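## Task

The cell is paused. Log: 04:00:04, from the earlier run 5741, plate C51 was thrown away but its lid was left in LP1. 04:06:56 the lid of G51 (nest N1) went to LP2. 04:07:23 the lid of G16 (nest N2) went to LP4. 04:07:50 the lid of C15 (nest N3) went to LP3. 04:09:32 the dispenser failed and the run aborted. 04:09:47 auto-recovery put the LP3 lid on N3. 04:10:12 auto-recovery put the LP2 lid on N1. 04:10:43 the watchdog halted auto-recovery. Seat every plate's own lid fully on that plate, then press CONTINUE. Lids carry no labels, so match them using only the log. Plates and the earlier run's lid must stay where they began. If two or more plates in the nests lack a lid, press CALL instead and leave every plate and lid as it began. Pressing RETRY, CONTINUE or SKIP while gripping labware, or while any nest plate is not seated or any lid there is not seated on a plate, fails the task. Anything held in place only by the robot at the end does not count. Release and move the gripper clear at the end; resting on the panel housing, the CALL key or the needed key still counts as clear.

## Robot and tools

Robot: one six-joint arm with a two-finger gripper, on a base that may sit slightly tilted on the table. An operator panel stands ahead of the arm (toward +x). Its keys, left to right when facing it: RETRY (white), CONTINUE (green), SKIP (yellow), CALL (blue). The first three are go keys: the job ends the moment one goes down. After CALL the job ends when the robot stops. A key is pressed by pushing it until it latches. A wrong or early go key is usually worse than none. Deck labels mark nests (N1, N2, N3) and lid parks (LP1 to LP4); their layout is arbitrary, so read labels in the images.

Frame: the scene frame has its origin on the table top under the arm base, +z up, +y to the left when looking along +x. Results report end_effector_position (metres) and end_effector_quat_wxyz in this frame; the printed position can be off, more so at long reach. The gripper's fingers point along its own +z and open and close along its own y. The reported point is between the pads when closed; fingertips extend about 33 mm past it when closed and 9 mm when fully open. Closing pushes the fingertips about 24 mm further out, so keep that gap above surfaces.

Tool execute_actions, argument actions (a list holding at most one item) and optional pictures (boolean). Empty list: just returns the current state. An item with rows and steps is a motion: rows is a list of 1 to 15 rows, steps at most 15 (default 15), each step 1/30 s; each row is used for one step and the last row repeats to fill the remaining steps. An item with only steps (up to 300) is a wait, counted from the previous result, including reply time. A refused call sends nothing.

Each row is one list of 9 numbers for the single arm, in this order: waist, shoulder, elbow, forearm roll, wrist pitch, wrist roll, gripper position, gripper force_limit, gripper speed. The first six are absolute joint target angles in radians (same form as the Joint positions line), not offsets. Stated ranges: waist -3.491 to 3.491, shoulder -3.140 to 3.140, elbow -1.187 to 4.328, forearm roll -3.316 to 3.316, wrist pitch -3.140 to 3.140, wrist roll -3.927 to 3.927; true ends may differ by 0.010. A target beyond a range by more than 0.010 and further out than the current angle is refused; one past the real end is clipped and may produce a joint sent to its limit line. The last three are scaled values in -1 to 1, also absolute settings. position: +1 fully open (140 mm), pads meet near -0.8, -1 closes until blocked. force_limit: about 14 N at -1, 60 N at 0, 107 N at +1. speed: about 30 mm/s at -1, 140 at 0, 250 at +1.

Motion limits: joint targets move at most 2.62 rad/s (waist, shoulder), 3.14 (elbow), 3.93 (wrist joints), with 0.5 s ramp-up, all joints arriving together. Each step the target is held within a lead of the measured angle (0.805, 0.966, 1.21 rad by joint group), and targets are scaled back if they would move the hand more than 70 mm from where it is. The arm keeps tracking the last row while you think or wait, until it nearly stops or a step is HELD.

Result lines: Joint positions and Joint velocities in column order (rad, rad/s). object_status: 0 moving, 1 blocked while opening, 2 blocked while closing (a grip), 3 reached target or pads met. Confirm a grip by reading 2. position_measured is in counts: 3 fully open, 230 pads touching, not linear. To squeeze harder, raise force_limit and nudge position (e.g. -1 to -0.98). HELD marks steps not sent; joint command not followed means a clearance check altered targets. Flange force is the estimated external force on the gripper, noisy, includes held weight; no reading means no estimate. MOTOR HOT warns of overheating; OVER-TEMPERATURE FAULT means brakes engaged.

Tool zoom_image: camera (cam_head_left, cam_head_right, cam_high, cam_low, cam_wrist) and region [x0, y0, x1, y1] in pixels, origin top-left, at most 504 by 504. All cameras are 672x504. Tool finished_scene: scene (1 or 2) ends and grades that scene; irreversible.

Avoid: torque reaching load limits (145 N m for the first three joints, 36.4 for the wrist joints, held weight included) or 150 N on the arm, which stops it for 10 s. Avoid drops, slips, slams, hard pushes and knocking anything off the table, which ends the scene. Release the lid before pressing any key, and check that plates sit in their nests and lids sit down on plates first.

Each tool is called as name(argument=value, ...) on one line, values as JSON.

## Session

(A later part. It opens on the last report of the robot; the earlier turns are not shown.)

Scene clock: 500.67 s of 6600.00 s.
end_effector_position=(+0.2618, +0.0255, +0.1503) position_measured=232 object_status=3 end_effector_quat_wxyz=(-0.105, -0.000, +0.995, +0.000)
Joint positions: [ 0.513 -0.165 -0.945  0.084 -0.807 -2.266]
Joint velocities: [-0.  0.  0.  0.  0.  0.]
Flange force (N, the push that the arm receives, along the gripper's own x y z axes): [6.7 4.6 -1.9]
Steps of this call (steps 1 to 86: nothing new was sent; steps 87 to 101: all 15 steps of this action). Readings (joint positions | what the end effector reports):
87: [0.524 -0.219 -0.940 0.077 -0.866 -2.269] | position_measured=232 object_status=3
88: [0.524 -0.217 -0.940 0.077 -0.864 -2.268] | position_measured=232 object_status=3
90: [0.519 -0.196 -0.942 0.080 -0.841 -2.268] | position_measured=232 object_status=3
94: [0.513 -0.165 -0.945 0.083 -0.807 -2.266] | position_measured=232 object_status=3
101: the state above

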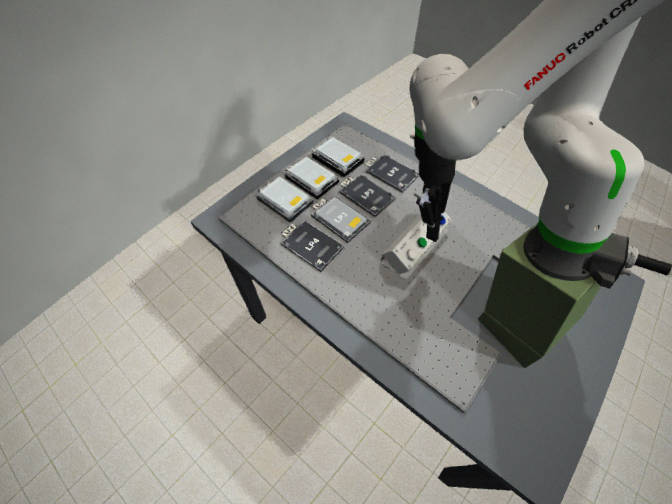

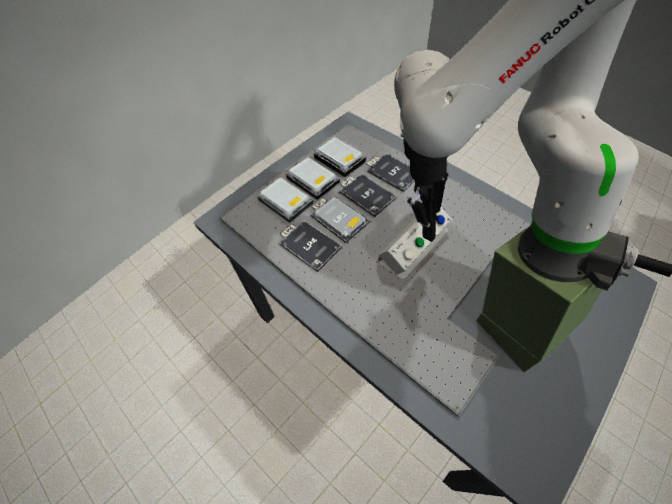

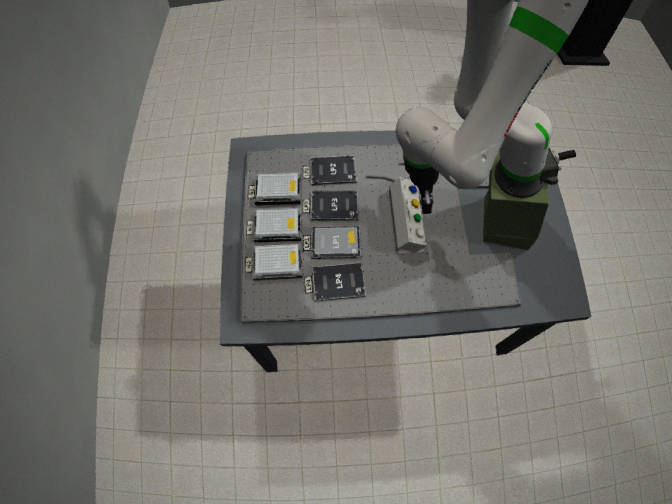

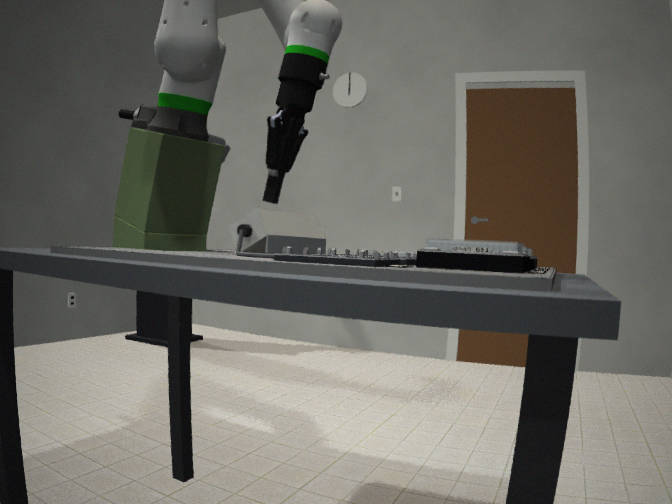

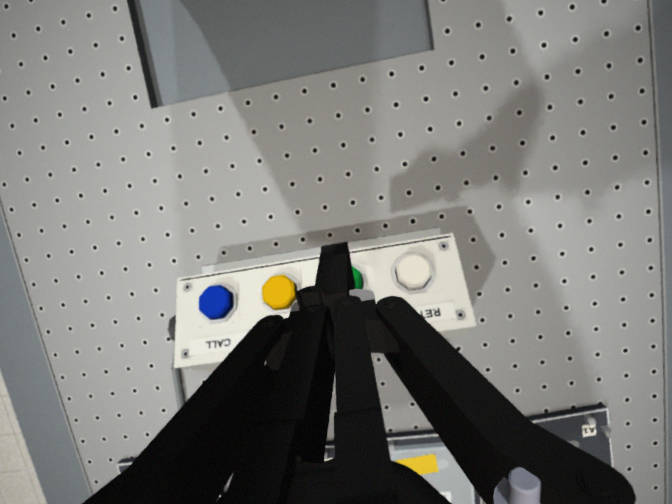

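execute_actions(actions=[{"rows": [[0.5093,-0.1481,-0.9473,0.0856,-0.7873,-2.2645,-1,-0.5,0],[0.5057,-0.1309,-0.9492,0.0876,-0.7680,-2.2636,-1,-0.5,0],[0.5021,-0.1137,-0.9511,0.0896,-0.7487,-2.2626,-1,-0.5,0],[0.4986,-0.0966,-0.9530,0.0915,-0.7295,-2.2616,-1,-0.5,0],[0.4950,-0.0794,-0.9549,0.0935,-0.7102,-2.2607,-1,-0.5,0],[0.4914,-0.0622,-0.9568,0.0955,-0.6910,-2.2597,-1,-0.5,0],[0.4897,-0.0581,-0.9557,0.0958,-0.6879,-2.2585,-1,-0.5,0],[0.4880,-0.0539,-0.9547,0.0962,-0.6847,-2.2573,-1,-0.5,0],[0.4863,-0.0498,-0.9536,0.0965,-0.6816,-2.2560,-1,-0.5,0],[0.4846,-0.0457,-0.9525,0.0968,-0.6784,-2.2548,-1,-0.5,0]], "steps": 15}], pictures=true)

Scene clock: 510.77 s of 6600.00 s.
end_effector_position=(+0.2639, +0.0256, +0.1179) position_measured=232 object_status=3 end_effector_quat_wxyz=(-0.105, -0.000, +0.995, +0.001)
Joint positions: [ 0.485 -0.046 -0.953  0.097 -0.678 -2.255]
Joint velocities: [-0.     0.     0.    -0.001  0.002  0.001]
Flange force (N, the push that the arm receives, along the gripper's own x y z axes): [-3.2 5.7 5.6]
Steps of this call (steps 1 to 15: the robot went on to your last target; steps 16 to 90: nothing new was sent; then 6.60 s passed at rest; steps 91 to 105: all 15 steps of this action). Readings (joint positions | what the end effector reports):
91: [0.513 -0.165 -0.945 0.084 -0.806 -2.265] | position_measured=232 object_status=3
92: [0.512 -0.163 -0.946 0.084 -0.804 -2.265] | position_measured=232 object_status=3
94: [0.508 -0.143 -0.948 0.086 -0.781 -2.264] | position_measured=232 object_status=3
98: [0.495 -0.080 -0.955 0.093 -0.711 -2.261] | position_measured=232 object_status=3
105: the state above

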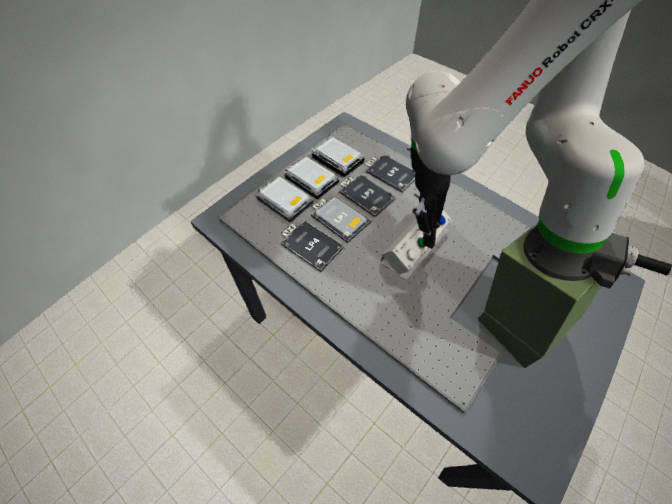

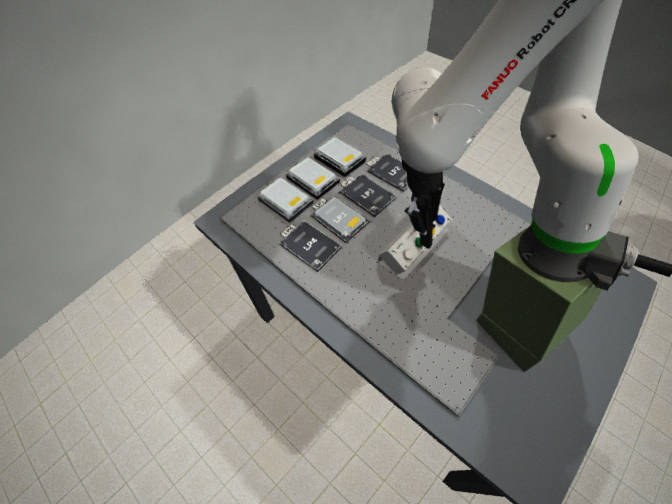

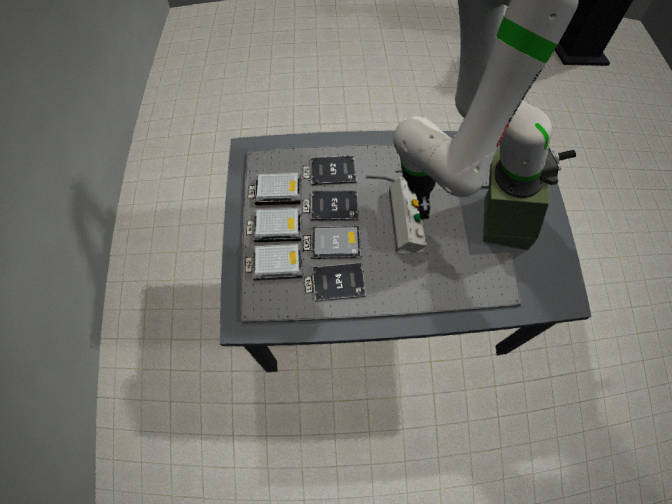

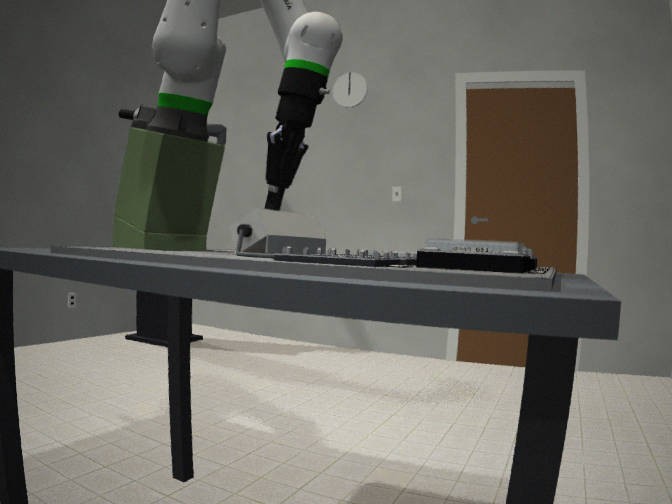

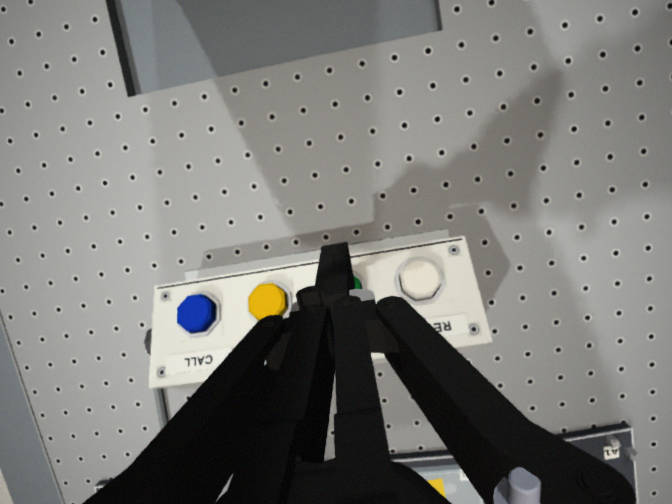

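execute_actions(actions=[{"rows": [[0.4837,-0.0436,-0.9520,0.0970,-0.6768,-2.2542,-1,-0.5,0],[0.4829,-0.0416,-0.9515,0.0972,-0.6753,-2.2536,-1,-0.5,0],[0.4820,-0.0395,-0.9509,0.0973,-0.6737,-2.2530,-1,-0.5,0],[0.4812,-0.0374,-0.9504,0.0975,-0.6721,-2.2524,-1,-0.5,0],[0.4809,-0.0360,-0.9506,0.0977,-0.6705,-2.2523,-1,-0.5,0],[0.4806,-0.0346,-0.9507,0.0978,-0.6689,-2.2522,-1,-0.5,0],[0.4803,-0.0331,-0.9509,0.0980,-0.6673,-2.2522,-1,-0.5,0],[0.4800,-0.0317,-0.9510,0.0981,-0.6657,-2.2521,-1,-0.5,0],[0.4797,-0.0303,-0.9512,0.0983,-0.6641,-2.2520,-1,-0.5,0],[0.4794,-0.0289,-0.9514,0.0985,-0.6626,-2.2519,-1,-0.5,0],[0.4791,-0.0274,-0.9515,0.0986,-0.6610,-2.2518,-1,-0.5,0],[0.4788,-0.0260,-0.9517,0.0988,-0.6594,-2.2518,-1,-0.5,0],[0.4785,-0.0246,-0.9518,0.0989,-0.6578,-2.2517,-1,-0.5,0]], "steps": 15}], pictures=false)

Scene clock: 520.87 s of 6600.00 s.
end_effector_position=(+0.2645, +0.0254, +0.1126) position_measured=232 object_status=3 end_effector_quat_wxyz=(-0.105, -0.000, +0.995, +0.001)
Joint positions: [ 0.479 -0.025 -0.952  0.099 -0.658 -2.252]
Joint velocities: [-0.003  0.012 -0.001  0.002  0.013  0.001]
Flange force (N, the push that the arm receives, along the gripper's own x y z axes): [6.4 6.9 2.7]
Steps of this call (steps 1 to 15: the robot went on to your last target; steps 16 to 90: nothing new was sent; then 6.60 s passed at rest; steps 91 to 105: all 15 steps of this action). Readings (joint positions | what the end effector reports):
91: [0.485 -0.046 -0.952 0.097 -0.678 -2.255] | position_measured=232 object_status=3
92: [0.484 -0.045 -0.952 0.097 -0.678 -2.255] | position_measured=232 object_status=3
94: [0.483 -0.041 -0.951 0.097 -0.675 -2.253] | position_measured=232 object_status=3
98: [0.481 -0.034 -0.951 0.098 -0.668 -2.252] | position_measured=232 object_status=3
105: the state above

execute_actions(actions=[{"rows": [[0.4783,-0.0237,-0.9519,0.0990,-0.6568,-2.2517,-1,-0.5,0],[0.4781,-0.0228,-0.9520,0.0991,-0.6558,-2.2516,-1,-0.5,0],[0.4779,-0.0219,-0.9521,0.0992,-0.6548,-2.2516,-1,-0.5,0],[0.4778,-0.0210,-0.9522,0.0993,-0.6538,-2.2515,-1,-0.5,0],[0.4776,-0.0202,-0.9523,0.0994,-0.6528,-2.2515,-1,-0.5,0],[0.4774,-0.0193,-0.9524,0.0995,-0.6518,-2.2514,-1,-0.5,0],[0.4772,-0.0184,-0.9525,0.0996,-0.6508,-2.2514,-1,-0.5,0],[0.4770,-0.0175,-0.9526,0.0997,-0.6498,-2.2513,-1,-0.5,0]], "steps": 12}], pictures=false)

Scene clock: 528.33 s of 6600.00 s.
end_effector_position=(+0.2643, +0.0253, +0.1105) position_measured=232 object_status=3 end_effector_quat_wxyz=(-0.105, -0.000, +0.995, +0.001)
Joint positions: [ 0.477 -0.017 -0.953  0.1   -0.65  -2.251]
Joint velocities: [-0.    -0.001  0.     0.    -0.    -0.   ]
Flange force (N, the push that the arm receives, along the gripper's own x y z axes): no reading
The task's run ended inside this call: 4 steps that you had sent did not run.
Steps of this call (steps 1 to 15: the robot went on to your last target; steps 16 to 90: nothing new was sent; then 4.20 s passed at rest; steps 91 to 98: the first 8 steps of this action). Readings (joint positions | what the end effector reports):
91: [0.478 -0.025 -0.952 0.099 -0.658 -2.252] | position_measured=232 object_status=3
92: [0.478 -0.024 -0.952 0.099 -0.657 -2.252] | position_measured=232 object_status=3
94: [0.478 -0.022 -0.952 0.099 -0.655 -2.252] | position_measured=232 object_status=3
98: [0.477 -0.019 -0.952 0.099 -0.651 -2.251] | position_measured=232 object_status=3
The task's run has ended: the event that ends the task has happened.

finished_scene(scene=2)

The scene is finished: the task was done.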